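# Set the loose sand core upright in the mould

## Task

Pick up the sand core lying flat on the board and stand it on end in the mould's unused print, blade pointing down into the round cavity the way the core on the other side sits, then open the gripper and leave it there.

## Robot and tools

Robot and frame. There are two arms, left_arm and right_arm, each ending in a two-finger gripper. Every position and orientation uses one scene frame: origin on the table surface midway between the arms, +z up, +x away from the robot over the table, and left_arm on the +y side. The names left and right do not refer to sides of any camera image. On each gripper the fingers extend along its own +z axis and close along its own y axis. The reported end_effector_position sits between the finger pads, roughly 1 cm short of the tips. Quaternions are written w first (qw, qx, qy, qz).

The row format. Both motion tools use a row of 16 numbers: for left_arm x, y, z in metres, then qw, qx, qy, qz, then opening; after that the same eight for right_arm. Both arms must always be filled in, even if only one should move. Positions and quaternions are absolute targets (poses) in the scene frame, not offsets. Opening runs from -1 (closed) to +1 (fully open, 0.094 m).

execute_actions(actions). actions is a list of actions; each action is a list of up to 15 rows, each row lasting one control step of 1/30 s. If an action has fewer than 15 rows, its final row is repeated to fill the rest. An empty list just returns the current state and images. If any target lies more than 0.6 m from that gripper's current position along any of the gripper's own axes, that action is rejected for both arms; a malformed action, or a first action failing this test against the last reported state, rejects the whole call with no motion. Every step, the commanded pose is clipped to at most 70 mm and 16 degrees away from the measured pose, so a distant target needs several actions; after an action an arm only continues to its last clipped pose. To hold an orientation, repeat your own chosen quaternion in every row rather than copying the drifting reported one.

move(target, speed, blocking). target is one 16-number row as above. speed is the top path speed in m/s, 0.002 to 0.5, default 0.25; rotation is capped at twice that value in rad/s. Each gripper follows a straight line toward its pose, both finishing together, lasting 0.5 to 10 s (cut off at 10 s if longer). Rotation goes the shorter way. Paths ignore obstacles and the other arm; grippers lag, wander and may overshoot speed, mostly near full reach. The opening is applied at the start. Faster motion and targets set deeper past a contact both press harder. The result adds a move: line giving the ending (done, off_target, moving, held, fault) and limits: paced means the sent pose was clipped; held means a safety check blocked some steps, after which the arm may jump faster. Each gripper's remaining distance to its pose is also given. With blocking=false the reply comes after 0.5 s while motion continues; call wait(0) to check, and until the move has ended, new moves and execute_actions are refused unless you call wait or stop.

wait(seconds): 0 to 10; the robot keeps its last command and any running move goes on; it returns early when a move ends. stop(): brakes a running move, needing some distance, more at speed; fingers keep moving. zoom_image(camera, region): region is [x0, y0, x1, y1] in pixels of that camera's latest image, top-left is (0, 0), at most 504 by 504. Cameras: cam_head_left, cam_head_right, cam_high, cam_low (504x504) and cam_left_wrist, cam_right_wrist (616x616). finished_scene(scene): pass the number of the current scene; it ends that scene permanently and reports success, so only call it once the core stands correctly and has been released.

Reading results. The state line reads left_arm: … | right_arm: … with each gripper's position and quaternion; printed positions can be off, more so at long reach. Hand target lines show where the controller is currently driving each gripper. A pose unreachable line means the clearance check altered or blocked that arm's command. grip_measured is finger opening on the command scale; the last value of Joint positions is opening in metres. Readings may be off by about 1 mm. Joint torques follow the Joint positions order minus the gripper and are noisy, offset and nonzero even with no load. Arms usually settle a centimetre or more from the target, typically too low. Joint ranges (rad): waist -2.618 to 3.054, shoulder 0.000 to 3.142, elbow 0.000 to 3.142, wrist pitch -1.571 to 1.571, wrist yaw -1.571 to 1.571, wrist roll -2.094 to 2.094; elbows cannot fully straighten.

Gripping. To hold something, keep commanding an opening lower than grip_measured; about 0.03 under it is firm, less is gentler. Each pad pushes at most about 50 to 62 N, less on parts under roughly 2 mm thick, with a short spike on first contact. Held parts can be tugged and loose items nudged without warning.

Heat and faults. Holding loads warms motors. MOTOR HOT warns from 75 °C; at 90 °C that arm halts for 10 seconds; at 100 °C it goes limp and drops until cooled. These and other stops appear as FAULT lines.

Avoid: knocking or placing anything off the table, dropping the core, fast impacts, pressing hard into the mould, and letting the arms collide or push on each other. For an arm that should stay put, resend its last reported full pose and desired opening in every call.

Each tool is called by a JSON object that holds its "op" and its "data", one argument or row to a line.

## Session

{"op": "execute_actions", "data": {
  "actions": []
}}

Scene clock: 0.00 s.
left_arm: end_effector_position=(+0.0959, +0.5845, +0.1545) grip_measured=+1.000 end_effector_quat_wxyz=(-0.297, +0.936, -0.189, +0.028) | right_arm: end_effector_position=(+0.5885, -0.2575, +0.1944) grip_measured=+1.000 end_effector_quat_wxyz=(-0.078, +0.608, -0.592, +0.523)
Joint positions: left_arm=[ 1.16   0.999  0.833 -0.813 -0.137 -1.666  0.094] | right_arm=[ 0.207  2.117  1.76  -0.282  0.739 -1.758  0.094]
Joint velocities: left_arm=[ 0.007 -0.007 -0.007 -0.037  0.051 -0.037  0.   ] | right_arm=[-0.002  0.012 -0.022  0.037  0.066 -0.022  0.   ]
Joint torques (N m, as the arm reports them, + toward a larger angle): no reading
Hand target (left_arm): +0.095, +0.586, +0.159; -0.303, +0.934, -0.189, +0.027
Hand target (right_arm): +0.589, -0.258, +0.210; -0.090, +0.596, -0.595, +0.532

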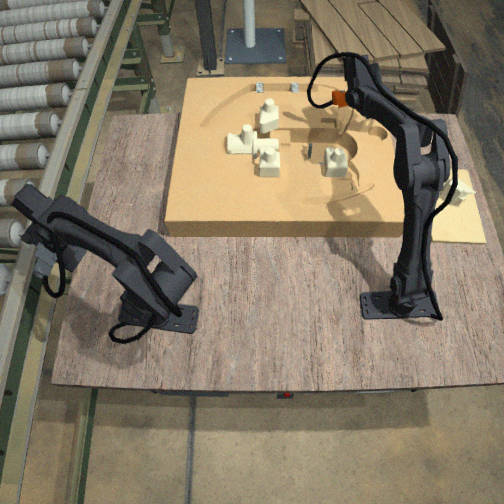

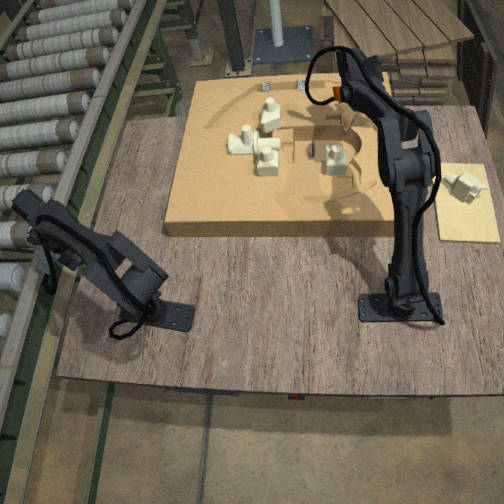

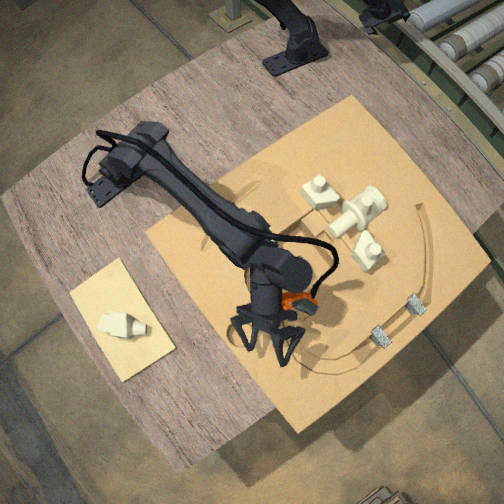

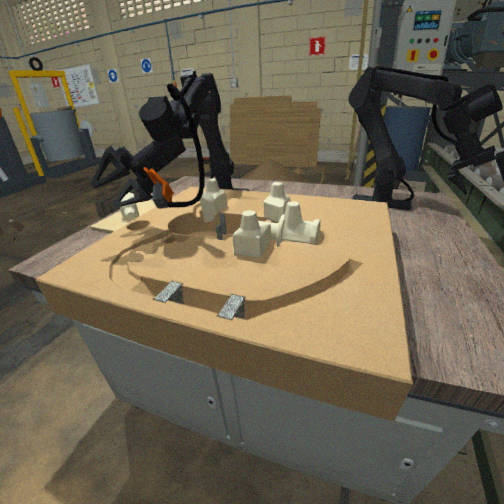

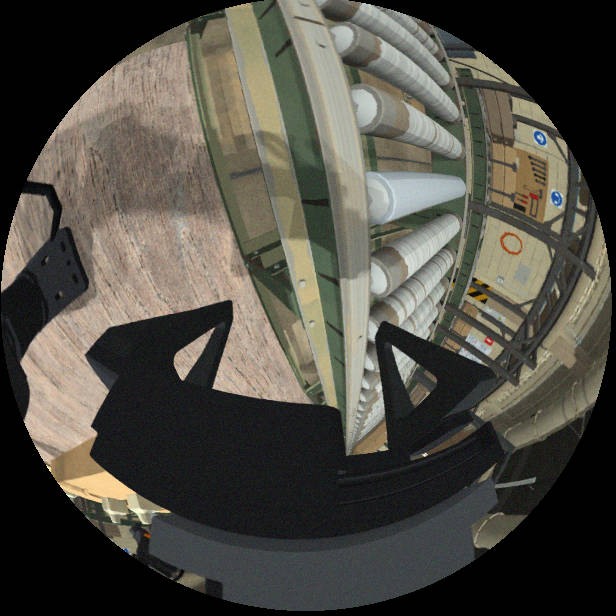

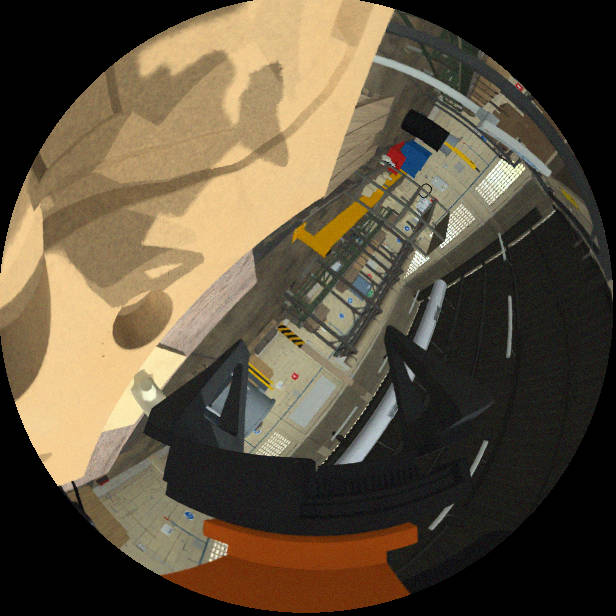

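{"op": "zoom_image", "data": {
  "camera": "cam_head_right",
  "region": [200, 60, 504, 260]
}}

{"op": "zoom_image", "data": {
  "camera": "cam_high",
  "region": [50, 240, 250, 400]
}}

{"op": "move", "data": {
  "target": [0.0959,0.5845,0.1545,-0.297,0.936,-0.189,0.028,1, 0.25,-0.45,0.28,0,0.966,-0.259,0,1]
}}

Region (200, 60, 504, 260) of cam_head_right's 504x504 image, scaled by 1.658, with more detail than that image has; it fills the top 332 rows of this view, and the rest is white.

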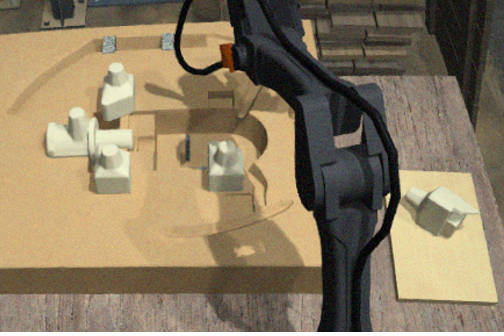

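Region (50, 240, 250, 400) of cam_high's 504x504 image, scaled by 2.520, with more detail than that image has; it fills the top 403 rows of this view, and the rest is white.

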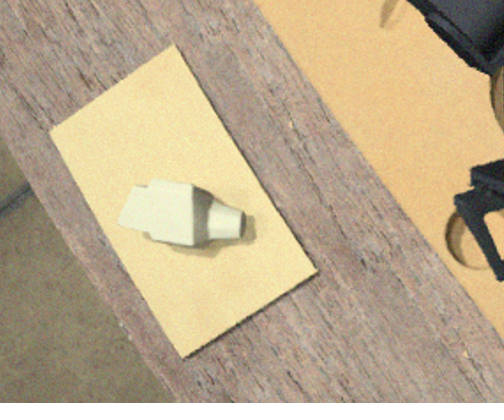

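Scene clock: 10.87 s.
left_arm: end_effector_position=(+0.0959, +0.5845, +0.1545) grip_measured=+1.000 end_effector_quat_wxyz=(-0.297, +0.936, -0.189, +0.028) | right_arm: end_effector_position=(+0.2567, -0.4524, +0.2784) grip_measured=+1.000 end_effector_quat_wxyz=(+0.160, +0.708, -0.660, +0.192)
Joint positions: left_arm=[ 1.16   0.999  0.833 -0.813 -0.137 -1.666  0.094] | right_arm=[-0.413  1.565  1.819 -1.556  0.432 -2.097  0.094]
Joint velocities: left_arm=[-0.002 -0.017  0.002 -0.007 -0.007  0.037  0.   ] | right_arm=[ 0.012  0.002 -0.012 -0.022  0.007  0.007  0.   ]
Joint torques (N m, as the arm reports them, + toward a larger angle): left_arm=[ 0.04 -2.05  5.32  1.28 -0.08 -0.01] | right_arm=[ 0.72 -6.93  4.17  0.74  0.33 -0.11]
Hand target (left_arm): +0.096, +0.585, +0.155; -0.297, +0.936, -0.189, +0.028
Hand target (right_arm): +0.250, -0.449, +0.282; +0.166, +0.712, -0.654, +0.194
Off the commanded pose (left_arm): 0.000 m, 0 deg.
Off the commanded pose (right_arm): 0.007 m, 62 deg; orientation clipped at the last step of the last action.
joint sent to its limit (right arm) — the command would take joint 4 (wrist pitch) past its lower limit and joint 6 (wrist roll) past its lower limit, so those joints were sent only as far as their limits.
move: off_target (right_arm); limits=paced

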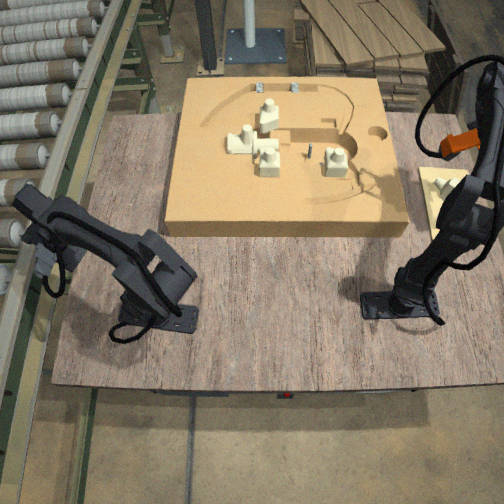

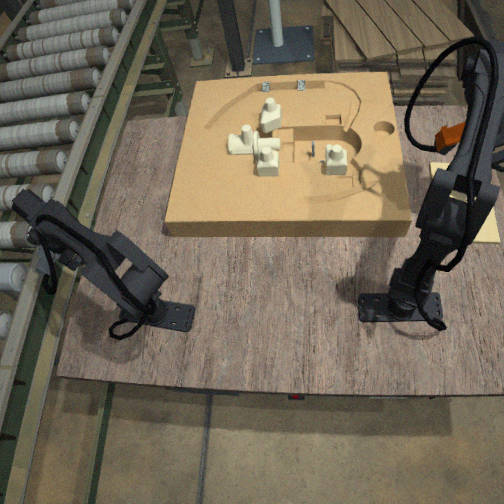

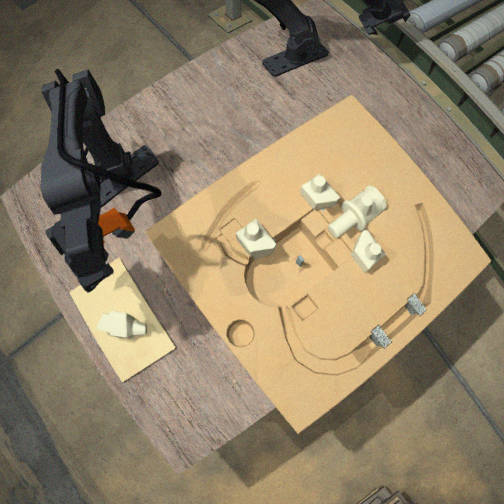

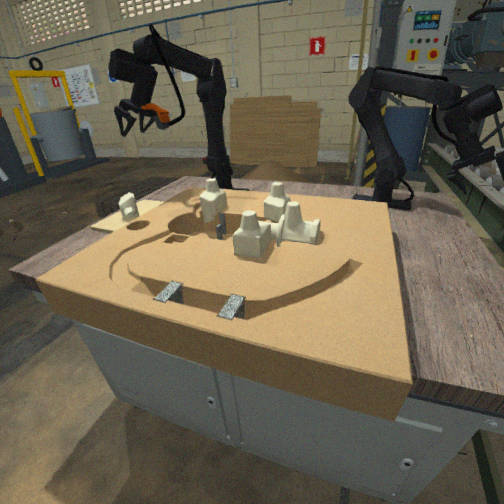

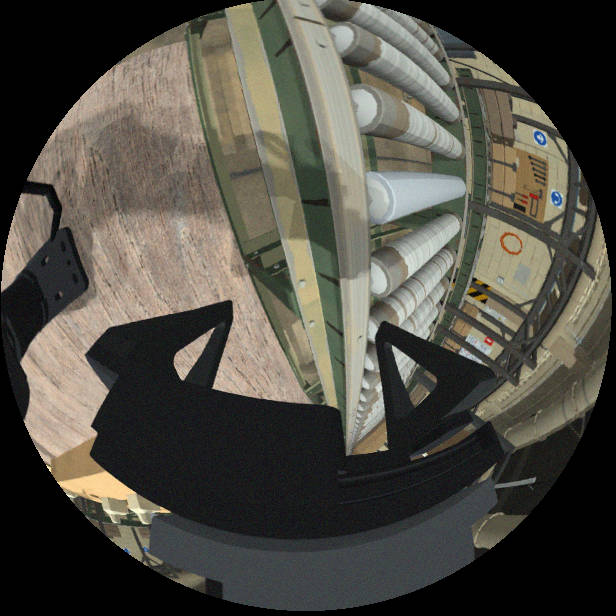

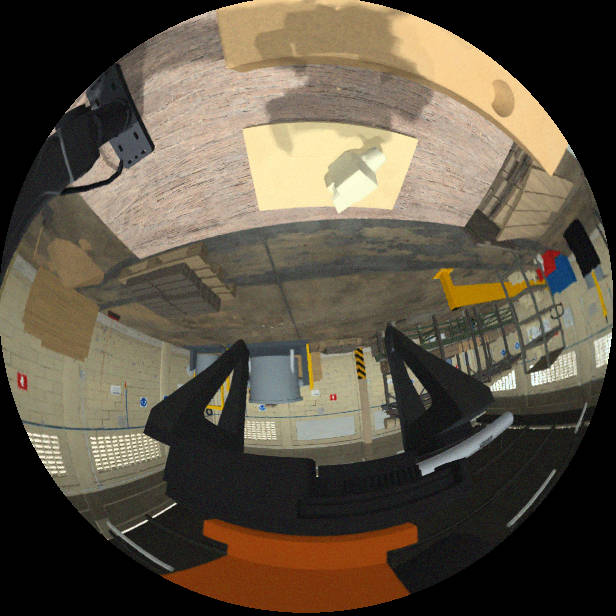

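{"op": "zoom_image", "data": {
  "camera": "cam_high",
  "region": [200, 160, 420, 360]
}}

{"op": "zoom_image", "data": {
  "camera": "cam_right_wrist",
  "region": [240, 100, 440, 240]
}}

{"op": "zoom_image", "data": {
  "camera": "cam_low",
  "region": [80, 160, 280, 270]
}}

{"op": "zoom_image", "data": {
  "camera": "cam_head_right",
  "region": [270, 90, 410, 200]
}}

Region (200, 160, 420, 360) of cam_high's 504x504 image, scaled by 2.291, with more detail than that image has; it fills the top 458 rows of this view, and the rest is white.

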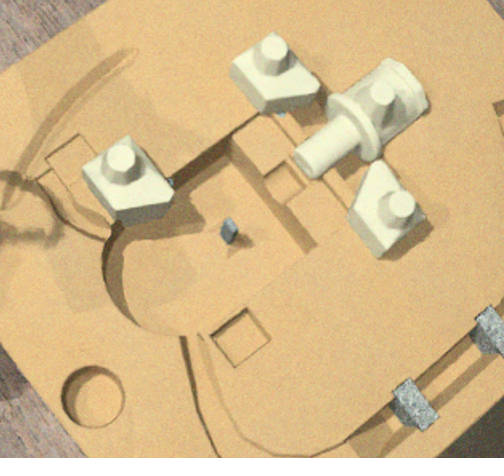

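Region (240, 100, 440, 240) of cam_right_wrist's 616x616 image, scaled by 2.520, with more detail than that image has; it fills the top 353 rows of this view, and the rest is white.

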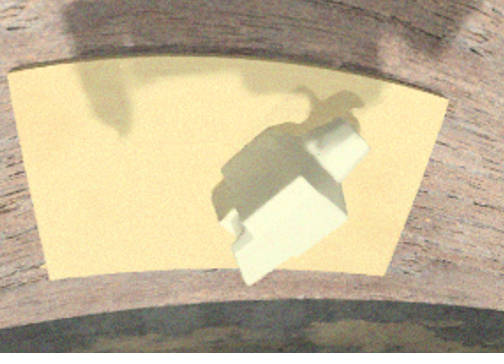

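Region (80, 160, 280, 270) of cam_low's 504x504 image, scaled by 2.520, with more detail than that image has; it fills the top 277 rows of this view, and the rest is white.

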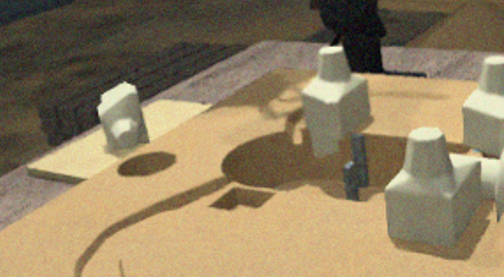

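Region (270, 90, 410, 200) of cam_head_right's 504x504 image, scaled by 3.600, with more detail than that image has; it fills the top 396 rows of this view, and the rest is white.

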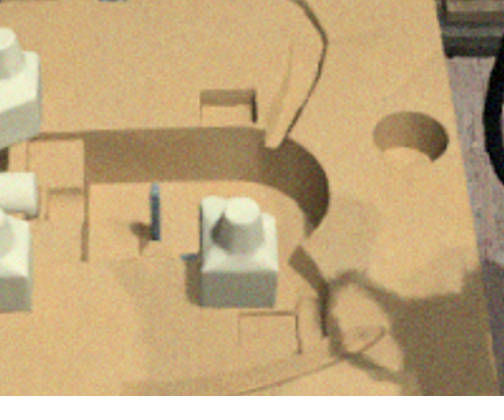

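{"op": "move", "data": {
  "target": [0.0959,0.5845,0.1545,-0.297,0.936,-0.189,0.028,1, 0.29,-0.46,0.17,0,0.423,-0.906,0,1]
}}

Scene clock: 34.77 s.
left_arm: end_effector_position=(+0.0959, +0.5845, +0.1545) grip_measured=+1.000 end_effector_quat_wxyz=(-0.297, +0.936, -0.189, +0.028) | right_arm: end_effector_position=(+0.2894, -0.4606, +0.1752) grip_measured=+1.000 end_effector_quat_wxyz=(-0.002, -0.431, +0.902, -0.010)
Joint positions: left_arm=[ 1.16   0.999  0.833 -0.813 -0.137 -1.666  0.094] | right_arm=[-0.611  1.845  1.808 -1.518  0.013 -1.486  0.094]
Joint velocities: left_arm=[ 0.002  0.002 -0.002  0.022  0.007 -0.022  0.   ] | right_arm=[ 0.022  0.002 -0.002  0.022  0.022  0.051  0.   ]
Joint torques (N m, as the arm reports them, + toward a larger angle): left_arm=[ 0.06 -1.95  5.19  1.25 -0.07 -0.04] | right_arm=[-0.68 -7.36  4.49  0.47 -0.18  0.07]
Hand target (left_arm): +0.096, +0.585, +0.154; -0.297, +0.936, -0.189, +0.028
Hand target (right_arm): +0.289, -0.460, +0.171; +0.004, -0.422, +0.907, -0.001
Off the commanded pose (left_arm): 0.000 m, 0 deg.
Off the commanded pose (right_arm): 0.005 m, 2 deg.
move: done

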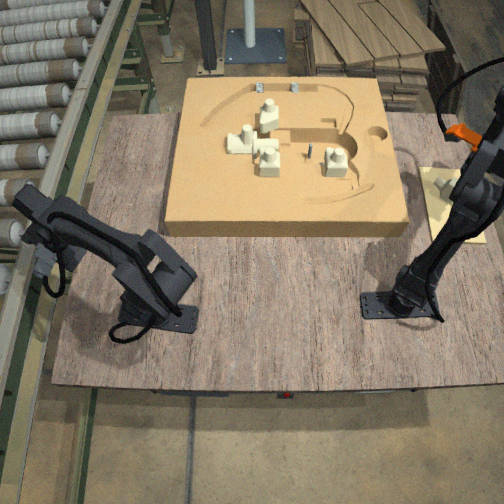

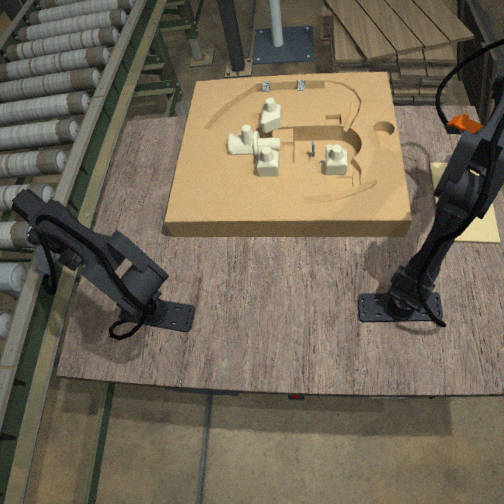

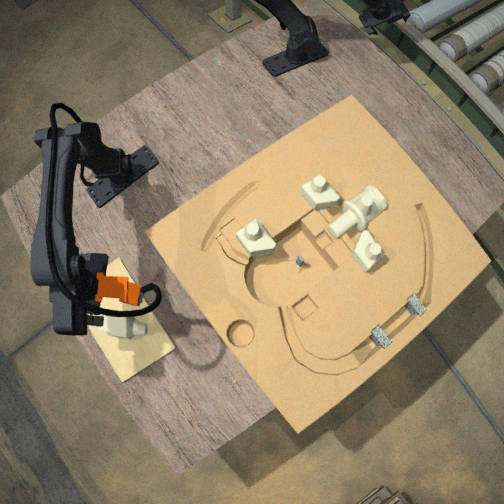

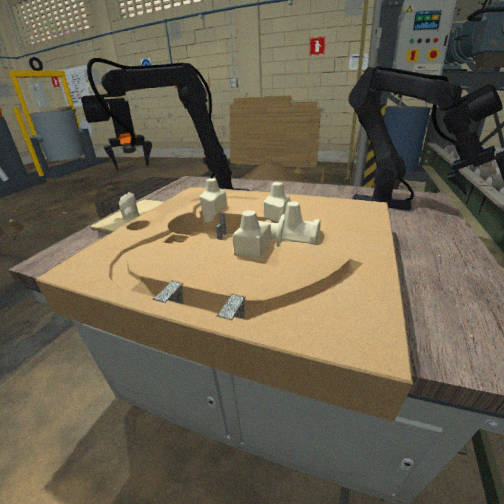

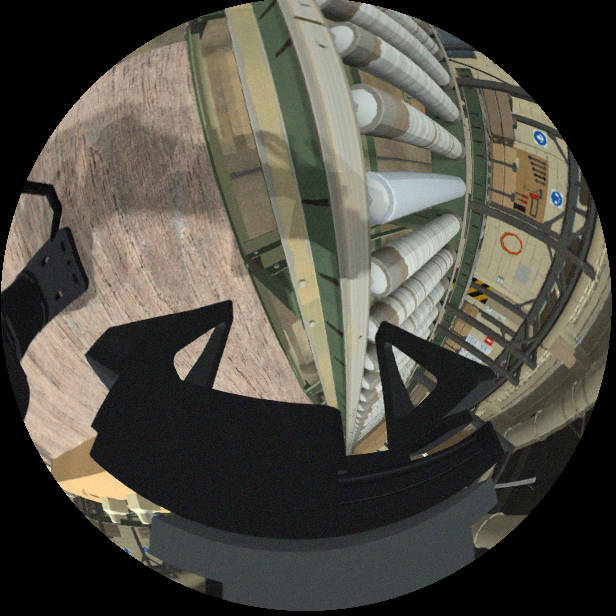

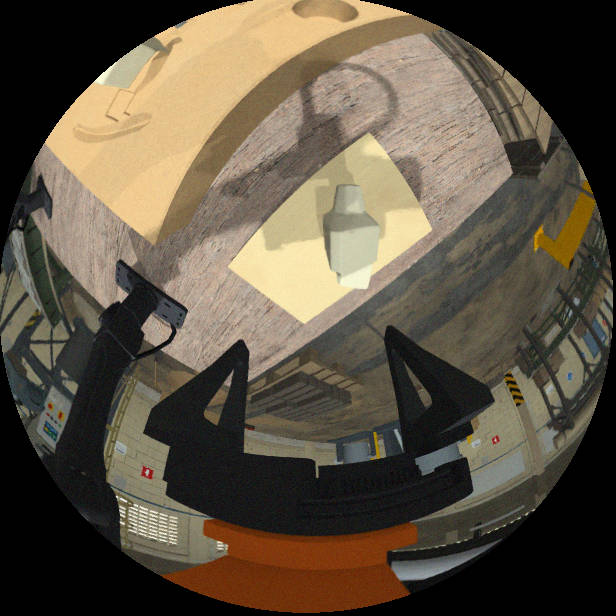

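{"op": "move", "data": {
  "target": [0.0959,0.5845,0.1545,-0.297,0.936,-0.189,0.028,1, 0.36,-0.445,0.13,0,0.423,-0.906,0,1]
}}

{"op": "zoom_image", "data": {
  "camera": "cam_right_wrist",
  "region": [200, 160, 440, 400]
}}

Scene clock: 51.27 s.
left_arm: end_effector_position=(+0.0959, +0.5845, +0.1545) grip_measured=+1.000 end_effector_quat_wxyz=(-0.297, +0.936, -0.189, +0.028) | right_arm: end_effector_position=(+0.3513, -0.4430, +0.1188) grip_measured=+1.000 end_effector_quat_wxyz=(-0.018, -0.428, +0.904, +0.014)
Joint positions: left_arm=[ 1.16   0.999  0.833 -0.813 -0.137 -1.666  0.094] | right_arm=[-0.485  2.069  1.894 -1.44   0.01  -1.352  0.094]
Joint velocities: left_arm=[-0.002  0.012 -0.002  0.022  0.007  0.066  0.   ] | right_arm=[-0.007  0.002  0.012 -0.007  0.022 -0.007  0.   ]
Joint torques (N m, as the arm reports them, + toward a larger angle): left_arm=[ 0.05 -2.04  5.22  1.26 -0.09 -0.02] | right_arm=[ -0.09 -10.38   7.53   0.31  -0.11   0.07]
Hand target (left_arm): +0.096, +0.585, +0.154; -0.297, +0.936, -0.189, +0.028
Hand target (right_arm): +0.359, -0.445, +0.130; -0.001, -0.423, +0.906, +0.001
Off the commanded pose (left_arm): 0.000 m, 0 deg.
Off the commanded pose (right_arm): 0.014 m, 3 deg.
move: off_target (right_arm)

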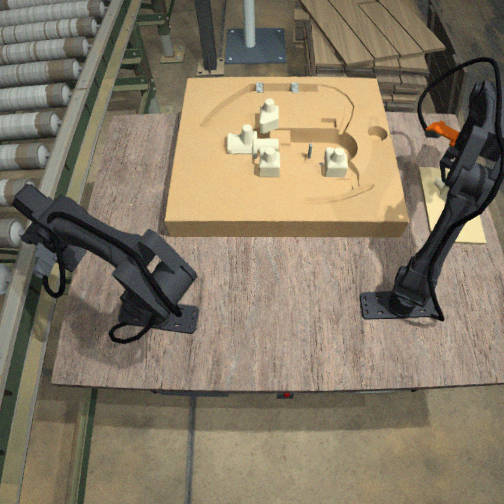

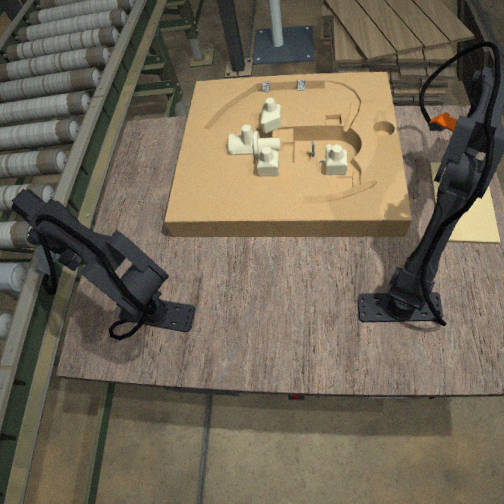

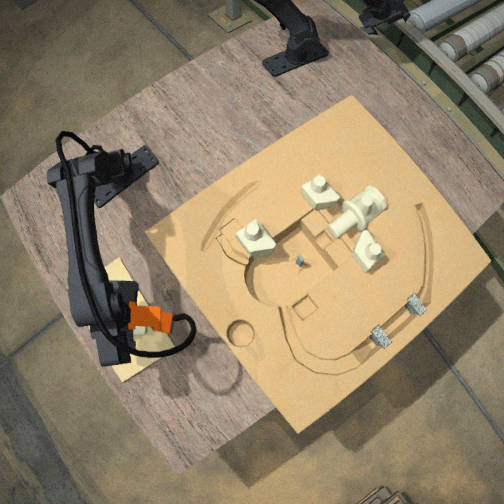

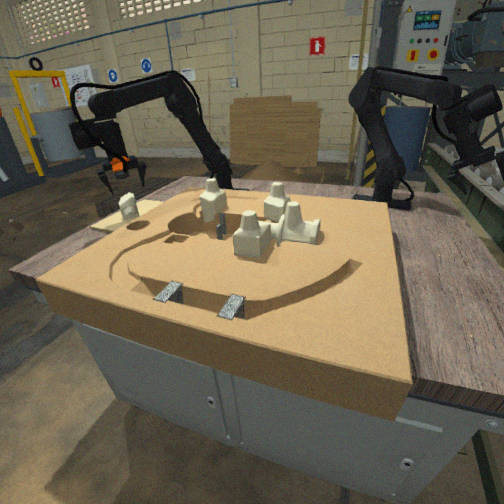

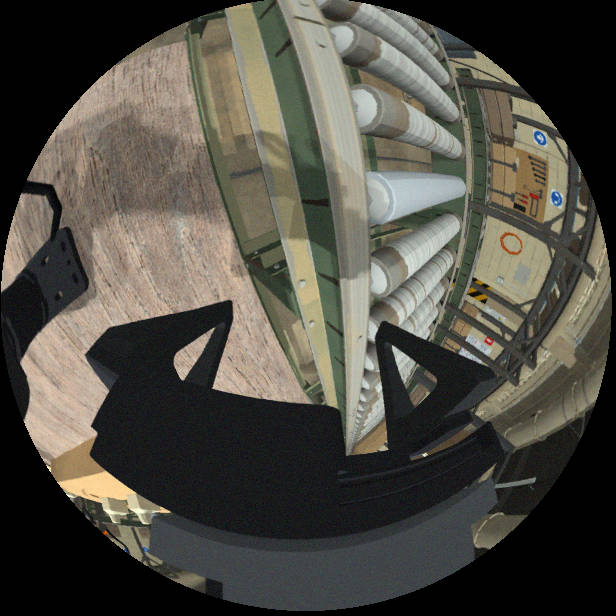

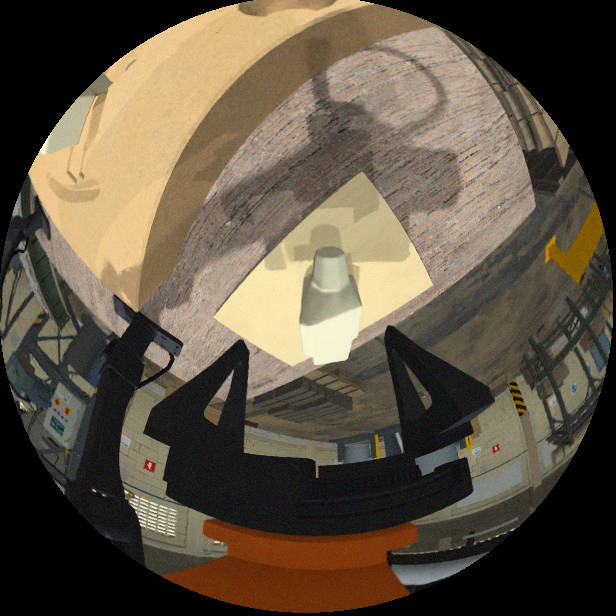

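Region (200, 160, 440, 400) of cam_right_wrist's 616x616 image, scaled by 2.100, with more detail than that image has.

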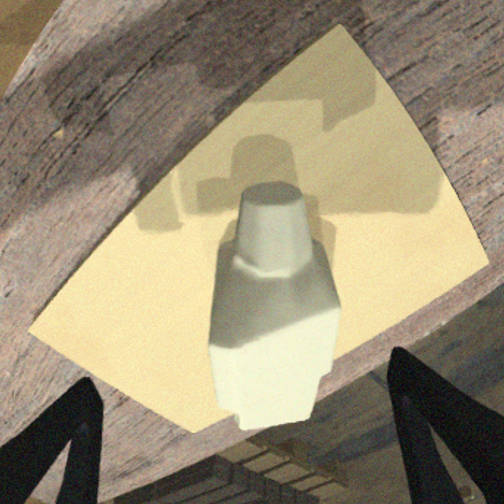

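{"op": "move", "data": {
  "target": [0.0959,0.5845,0.1545,-0.297,0.936,-0.189,0.028,1, 0.405,-0.402,0.105,0.347,0.391,-0.837,0.162,1],
  "speed": 0.2
}}

{"op": "zoom_image", "data": {
  "camera": "cam_right_wrist",
  "region": [200, 160, 440, 400]
}}

Scene clock: 66.30 s.
left_arm: end_effector_position=(+0.0959, +0.5845, +0.1545) grip_measured=+1.000 end_effector_quat_wxyz=(-0.297, +0.936, -0.189, +0.028) | right_arm: end_effector_position=(+0.3976, -0.4027, +0.1021) grip_measured=+1.000 end_effector_quat_wxyz=(-0.255, -0.437, +0.835, -0.215)
Joint positions: left_arm=[ 1.16   0.999  0.833 -0.813 -0.137 -1.666  0.094] | right_arm=[-0.091  2.319  2.066 -1.562  0.641 -0.957  0.094]
Joint velocities: left_arm=[ 0.002 -0.002  0.012 -0.022 -0.007  0.037  0.   ] | right_arm=[-0.007 -0.002 -0.007 -0.007  0.022 -0.051  0.   ]
Joint torques (N m, as the arm reports them, + toward a larger angle): left_arm=[ 0.07 -2.04  5.18  1.26 -0.08 -0.02] | right_arm=[  0.51 -10.06   6.93  -0.1    0.46   0.04]
Hand target (left_arm): +0.096, +0.585, +0.155; -0.297, +0.936, -0.189, +0.028
Hand target (right_arm): +0.403, -0.402, +0.103; -0.254, -0.435, +0.834, -0.225
Off the commanded pose (left_arm): 0.000 m, 0 deg.
Off the commanded pose (right_arm): 0.008 m, 13 deg.
joint sent to its limit (right arm) — the command would take joint 4 (wrist pitch) past its lower limit, so that joint was sent only as far as its limit.
move: off_target (right_arm)

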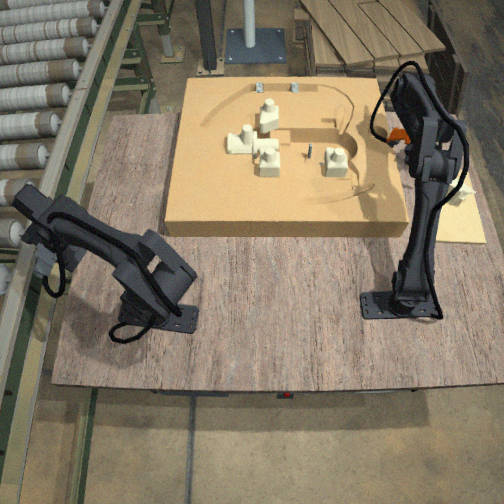

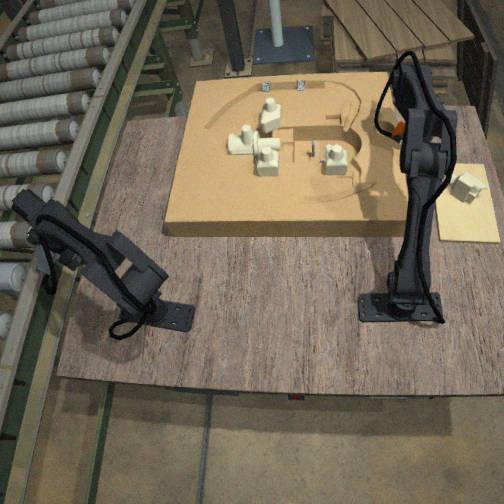

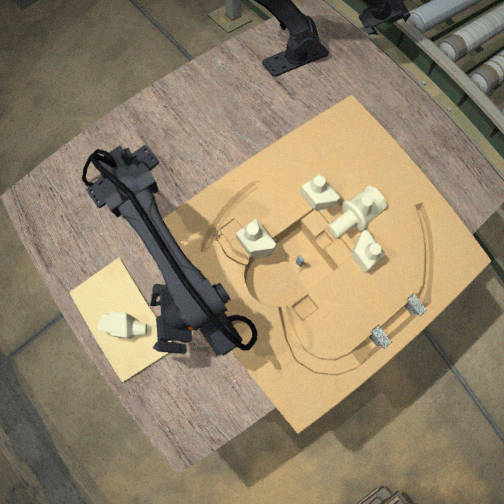

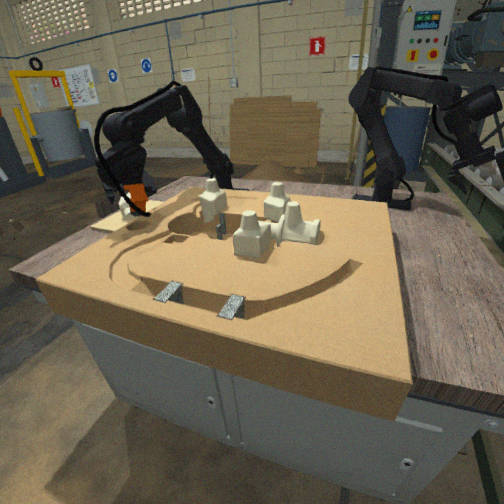

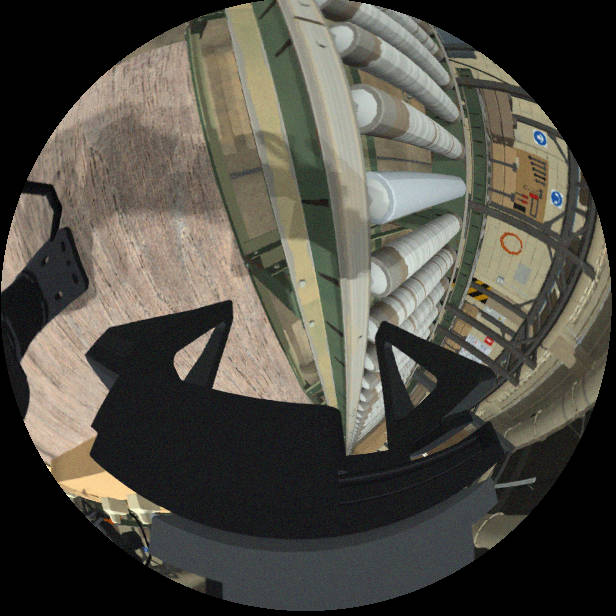

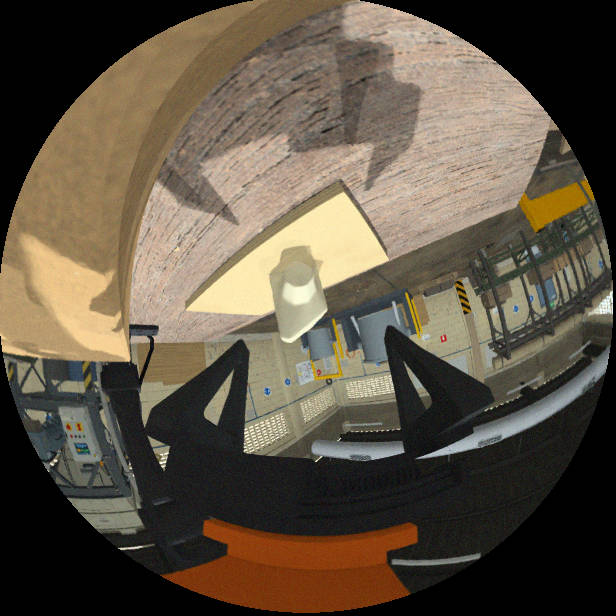

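Region (200, 160, 440, 400) of cam_right_wrist's 616x616 image, scaled by 2.100, with more detail than that image has.

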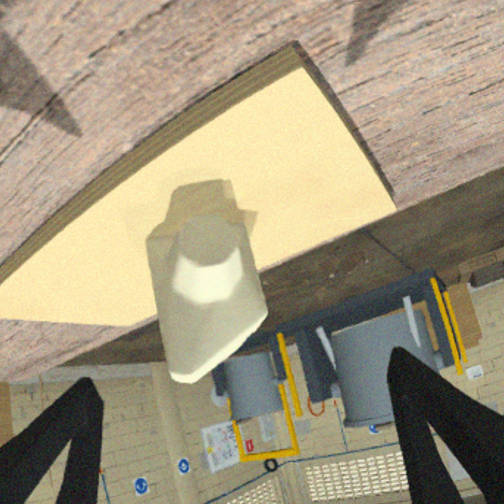

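{"op": "move", "data": {
  "target": [0.0959,0.5845,0.1545,-0.297,0.936,-0.189,0.028,1, 0.388,-0.43,0.08,0.235,0.409,-0.875,0.11,1],
  "speed": 0.1
}}

{"op": "zoom_image", "data": {
  "camera": "cam_right_wrist",
  "region": [200, 200, 440, 440]
}}

Scene clock: 72.30 s.
left_arm: end_effector_position=(+0.0959, +0.5845, +0.1545) grip_measured=+1.000 end_effector_quat_wxyz=(-0.297, +0.936, -0.189, +0.028) | right_arm: end_effector_position=(+0.3822, -0.4281, +0.0761) grip_measured=+1.000 end_effector_quat_wxyz=(-0.236, -0.411, +0.873, -0.115)
Joint positions: left_arm=[ 1.16   0.999  0.833 -0.813 -0.137 -1.666  0.094] | right_arm=[-0.224  2.36   2.093 -1.563  0.468 -1.026  0.094]
Joint velocities: left_arm=[-0.012  0.017 -0.007 -0.051 -0.007 -0.007  0.   ] | right_arm=[ 0.007  0.007 -0.017  0.007 -0.022  0.022  0.   ]
Joint torques (N m, as the arm reports them, + toward a larger angle): left_arm=[ 0.02 -1.93  5.3   1.27 -0.09 -0.04] | right_arm=[ -0.45 -11.16   7.32  -0.14   0.16  -0.11]
Hand target (left_arm): +0.096, +0.585, +0.154; -0.297, +0.936, -0.189, +0.028
Hand target (right_arm): +0.388, -0.430, +0.080; -0.225, -0.412, +0.875, -0.117
Off the commanded pose (left_arm): 0.000 m, 0 deg.
Off the commanded pose (right_arm): 0.007 m, 1 deg.
joint sent to its limit (right arm) — the command would take joint 4 (wrist pitch) past its lower limit, so that joint was sent only as far as its limit.
move: done

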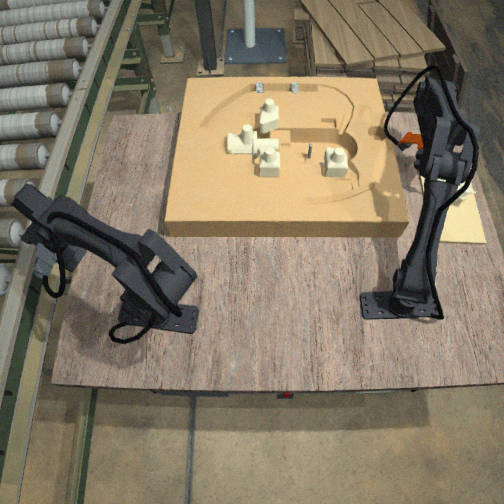

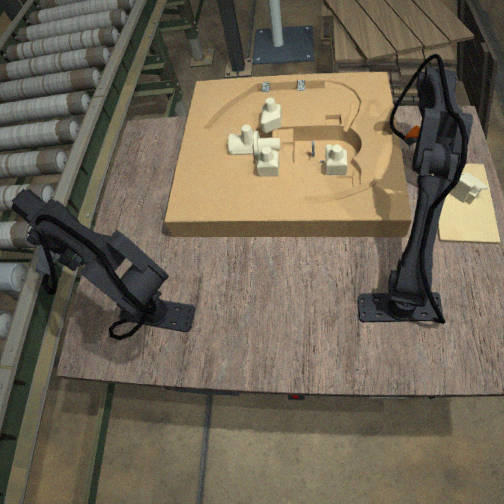

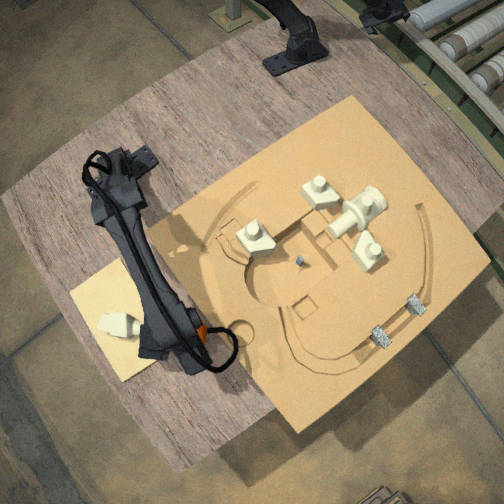

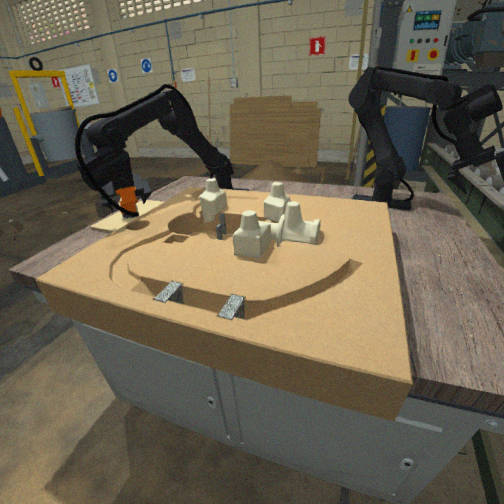

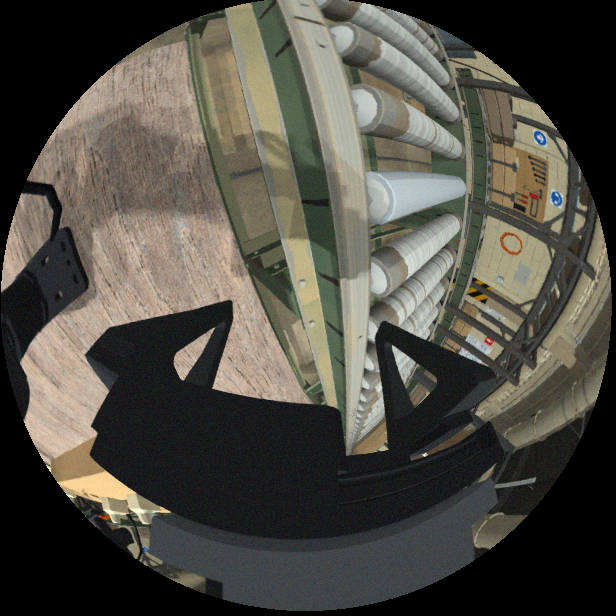

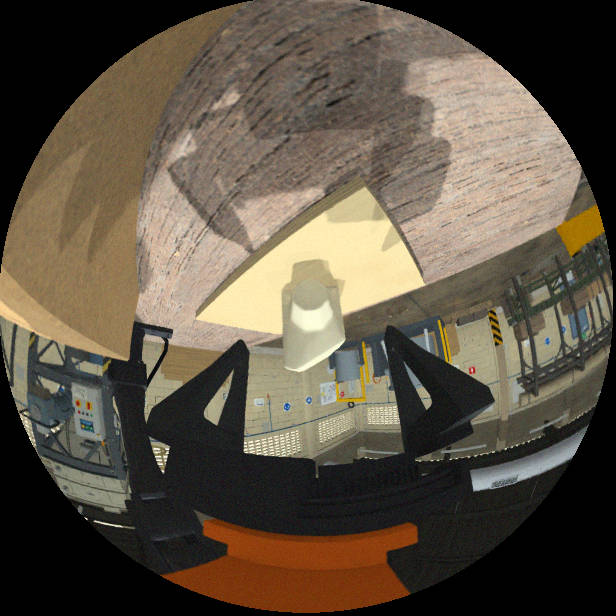

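Region (200, 200, 440, 440) of cam_right_wrist's 616x616 image, scaled by 2.100, with more detail than that image has.

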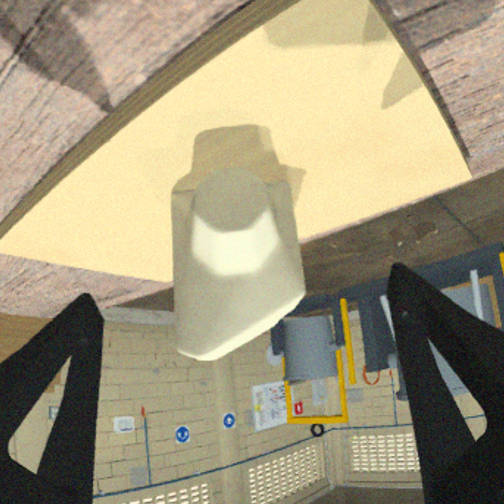

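{"op": "move", "data": {
  "target": [0.0959,0.5845,0.1545,-0.297,0.936,-0.189,0.028,1, 0.362,-0.462,0.045,0.273,0.404,-0.864,0.127,1],
  "speed": 0.06
}}

{"op": "zoom_image", "data": {
  "camera": "cam_right_wrist",
  "region": [200, 200, 440, 440]
}}

{"op": "zoom_image", "data": {
  "camera": "cam_head_right",
  "region": [404, 120, 504, 240]
}}

Scene clock: 79.03 s.
left_arm: end_effector_position=(+0.0959, +0.5845, +0.1545) grip_measured=+1.000 end_effector_quat_wxyz=(-0.297, +0.936, -0.189, +0.028) | right_arm: end_effector_position=(+0.3646, -0.4580, +0.0481) grip_measured=+1.000 end_effector_quat_wxyz=(-0.265, -0.401, +0.868, -0.126)
Joint positions: left_arm=[ 1.16   0.999  0.833 -0.813 -0.137 -1.666  0.094] | right_arm=[-0.281  2.36   1.955 -1.441  0.536 -1.055  0.094]
Joint velocities: left_arm=[ 0.007 -0.012 -0.022 -0.037 -0.051 -0.007  0.   ] | right_arm=[-0.002 -0.012 -0.007 -0.007  0.037  0.007  0.   ]
Joint torques (N m, as the arm reports them, + toward a larger angle): left_arm=[ 0.   -2.08  5.25  1.25 -0.07  0.  ] | right_arm=[ -0.54 -11.19   4.16  -0.08   0.41  -0.14]
Hand target (left_arm): +0.096, +0.585, +0.155; -0.297, +0.936, -0.189, +0.028
Hand target (right_arm): +0.362, -0.462, +0.045; -0.273, -0.404, +0.864, -0.127
Off the commanded pose (left_arm): 0.000 m, 0 deg.
Off the commanded pose (right_arm): 0.006 m, 1 deg.
move: done

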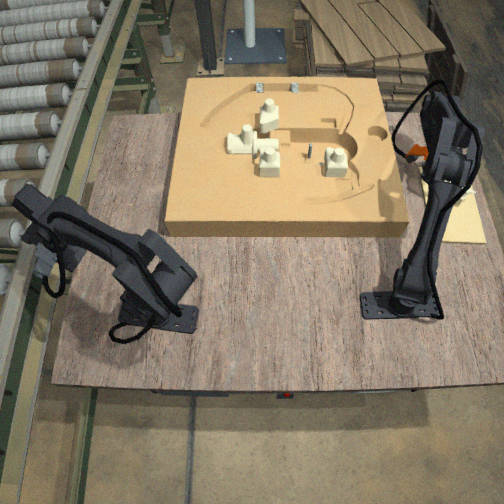

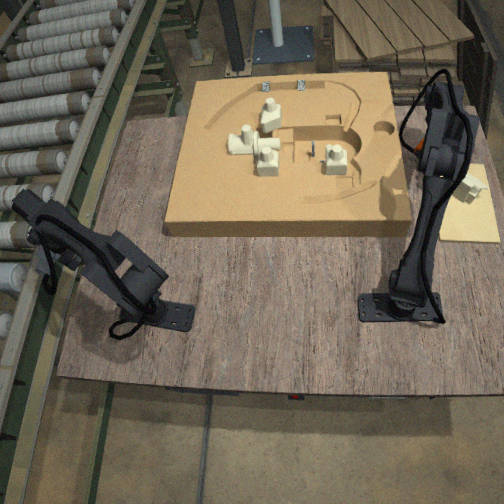

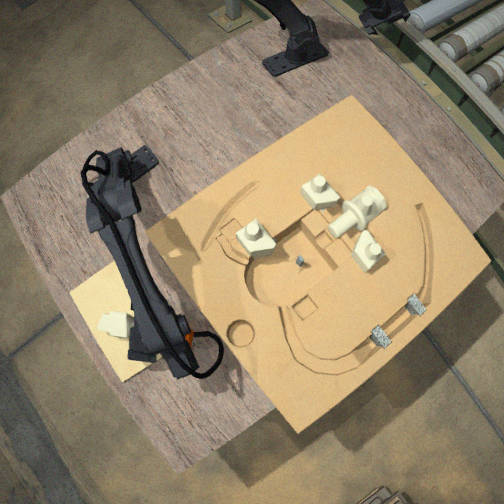

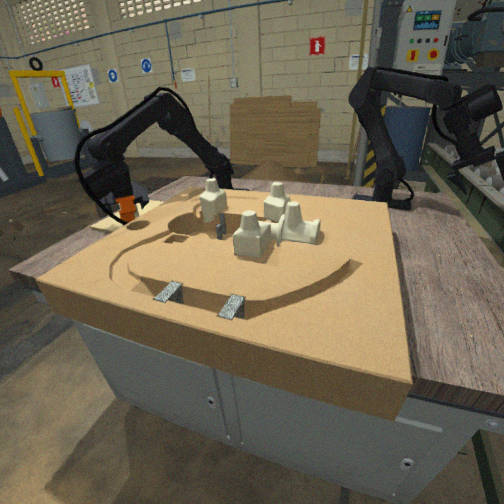

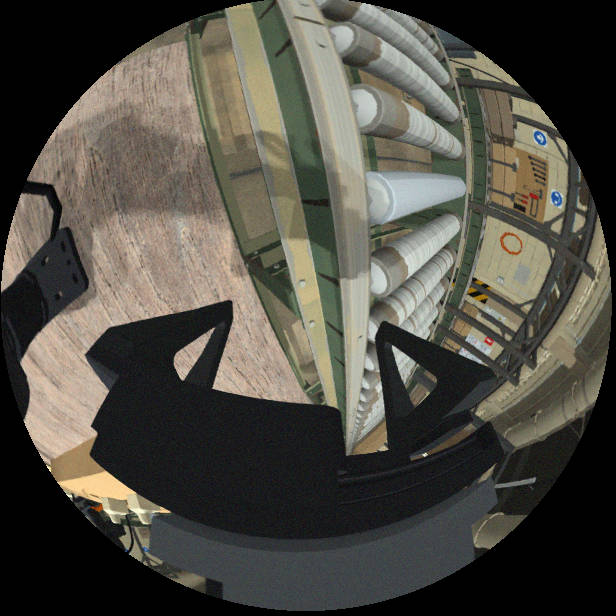

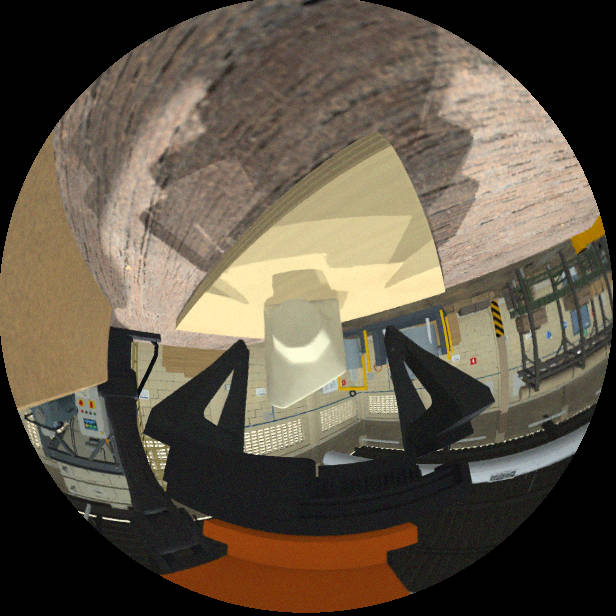

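Region (200, 200, 440, 440) of cam_right_wrist's 616x616 image, scaled by 2.100, with more detail than that image has.

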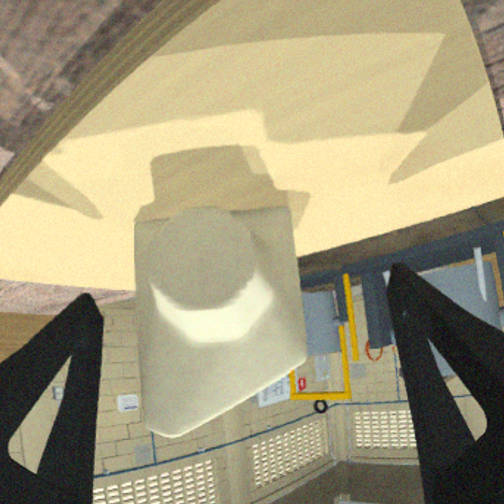

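Region (404, 120, 504, 240) of cam_head_right's 504x504 image, scaled by 4.200, with more detail than that image has.

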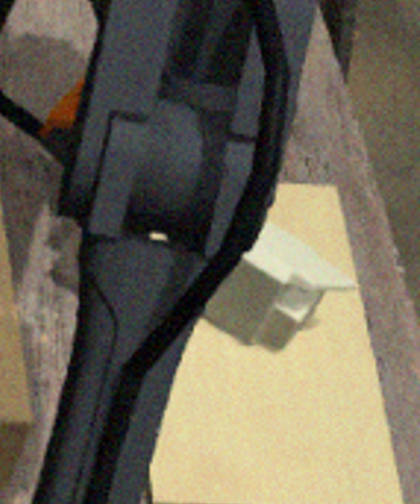

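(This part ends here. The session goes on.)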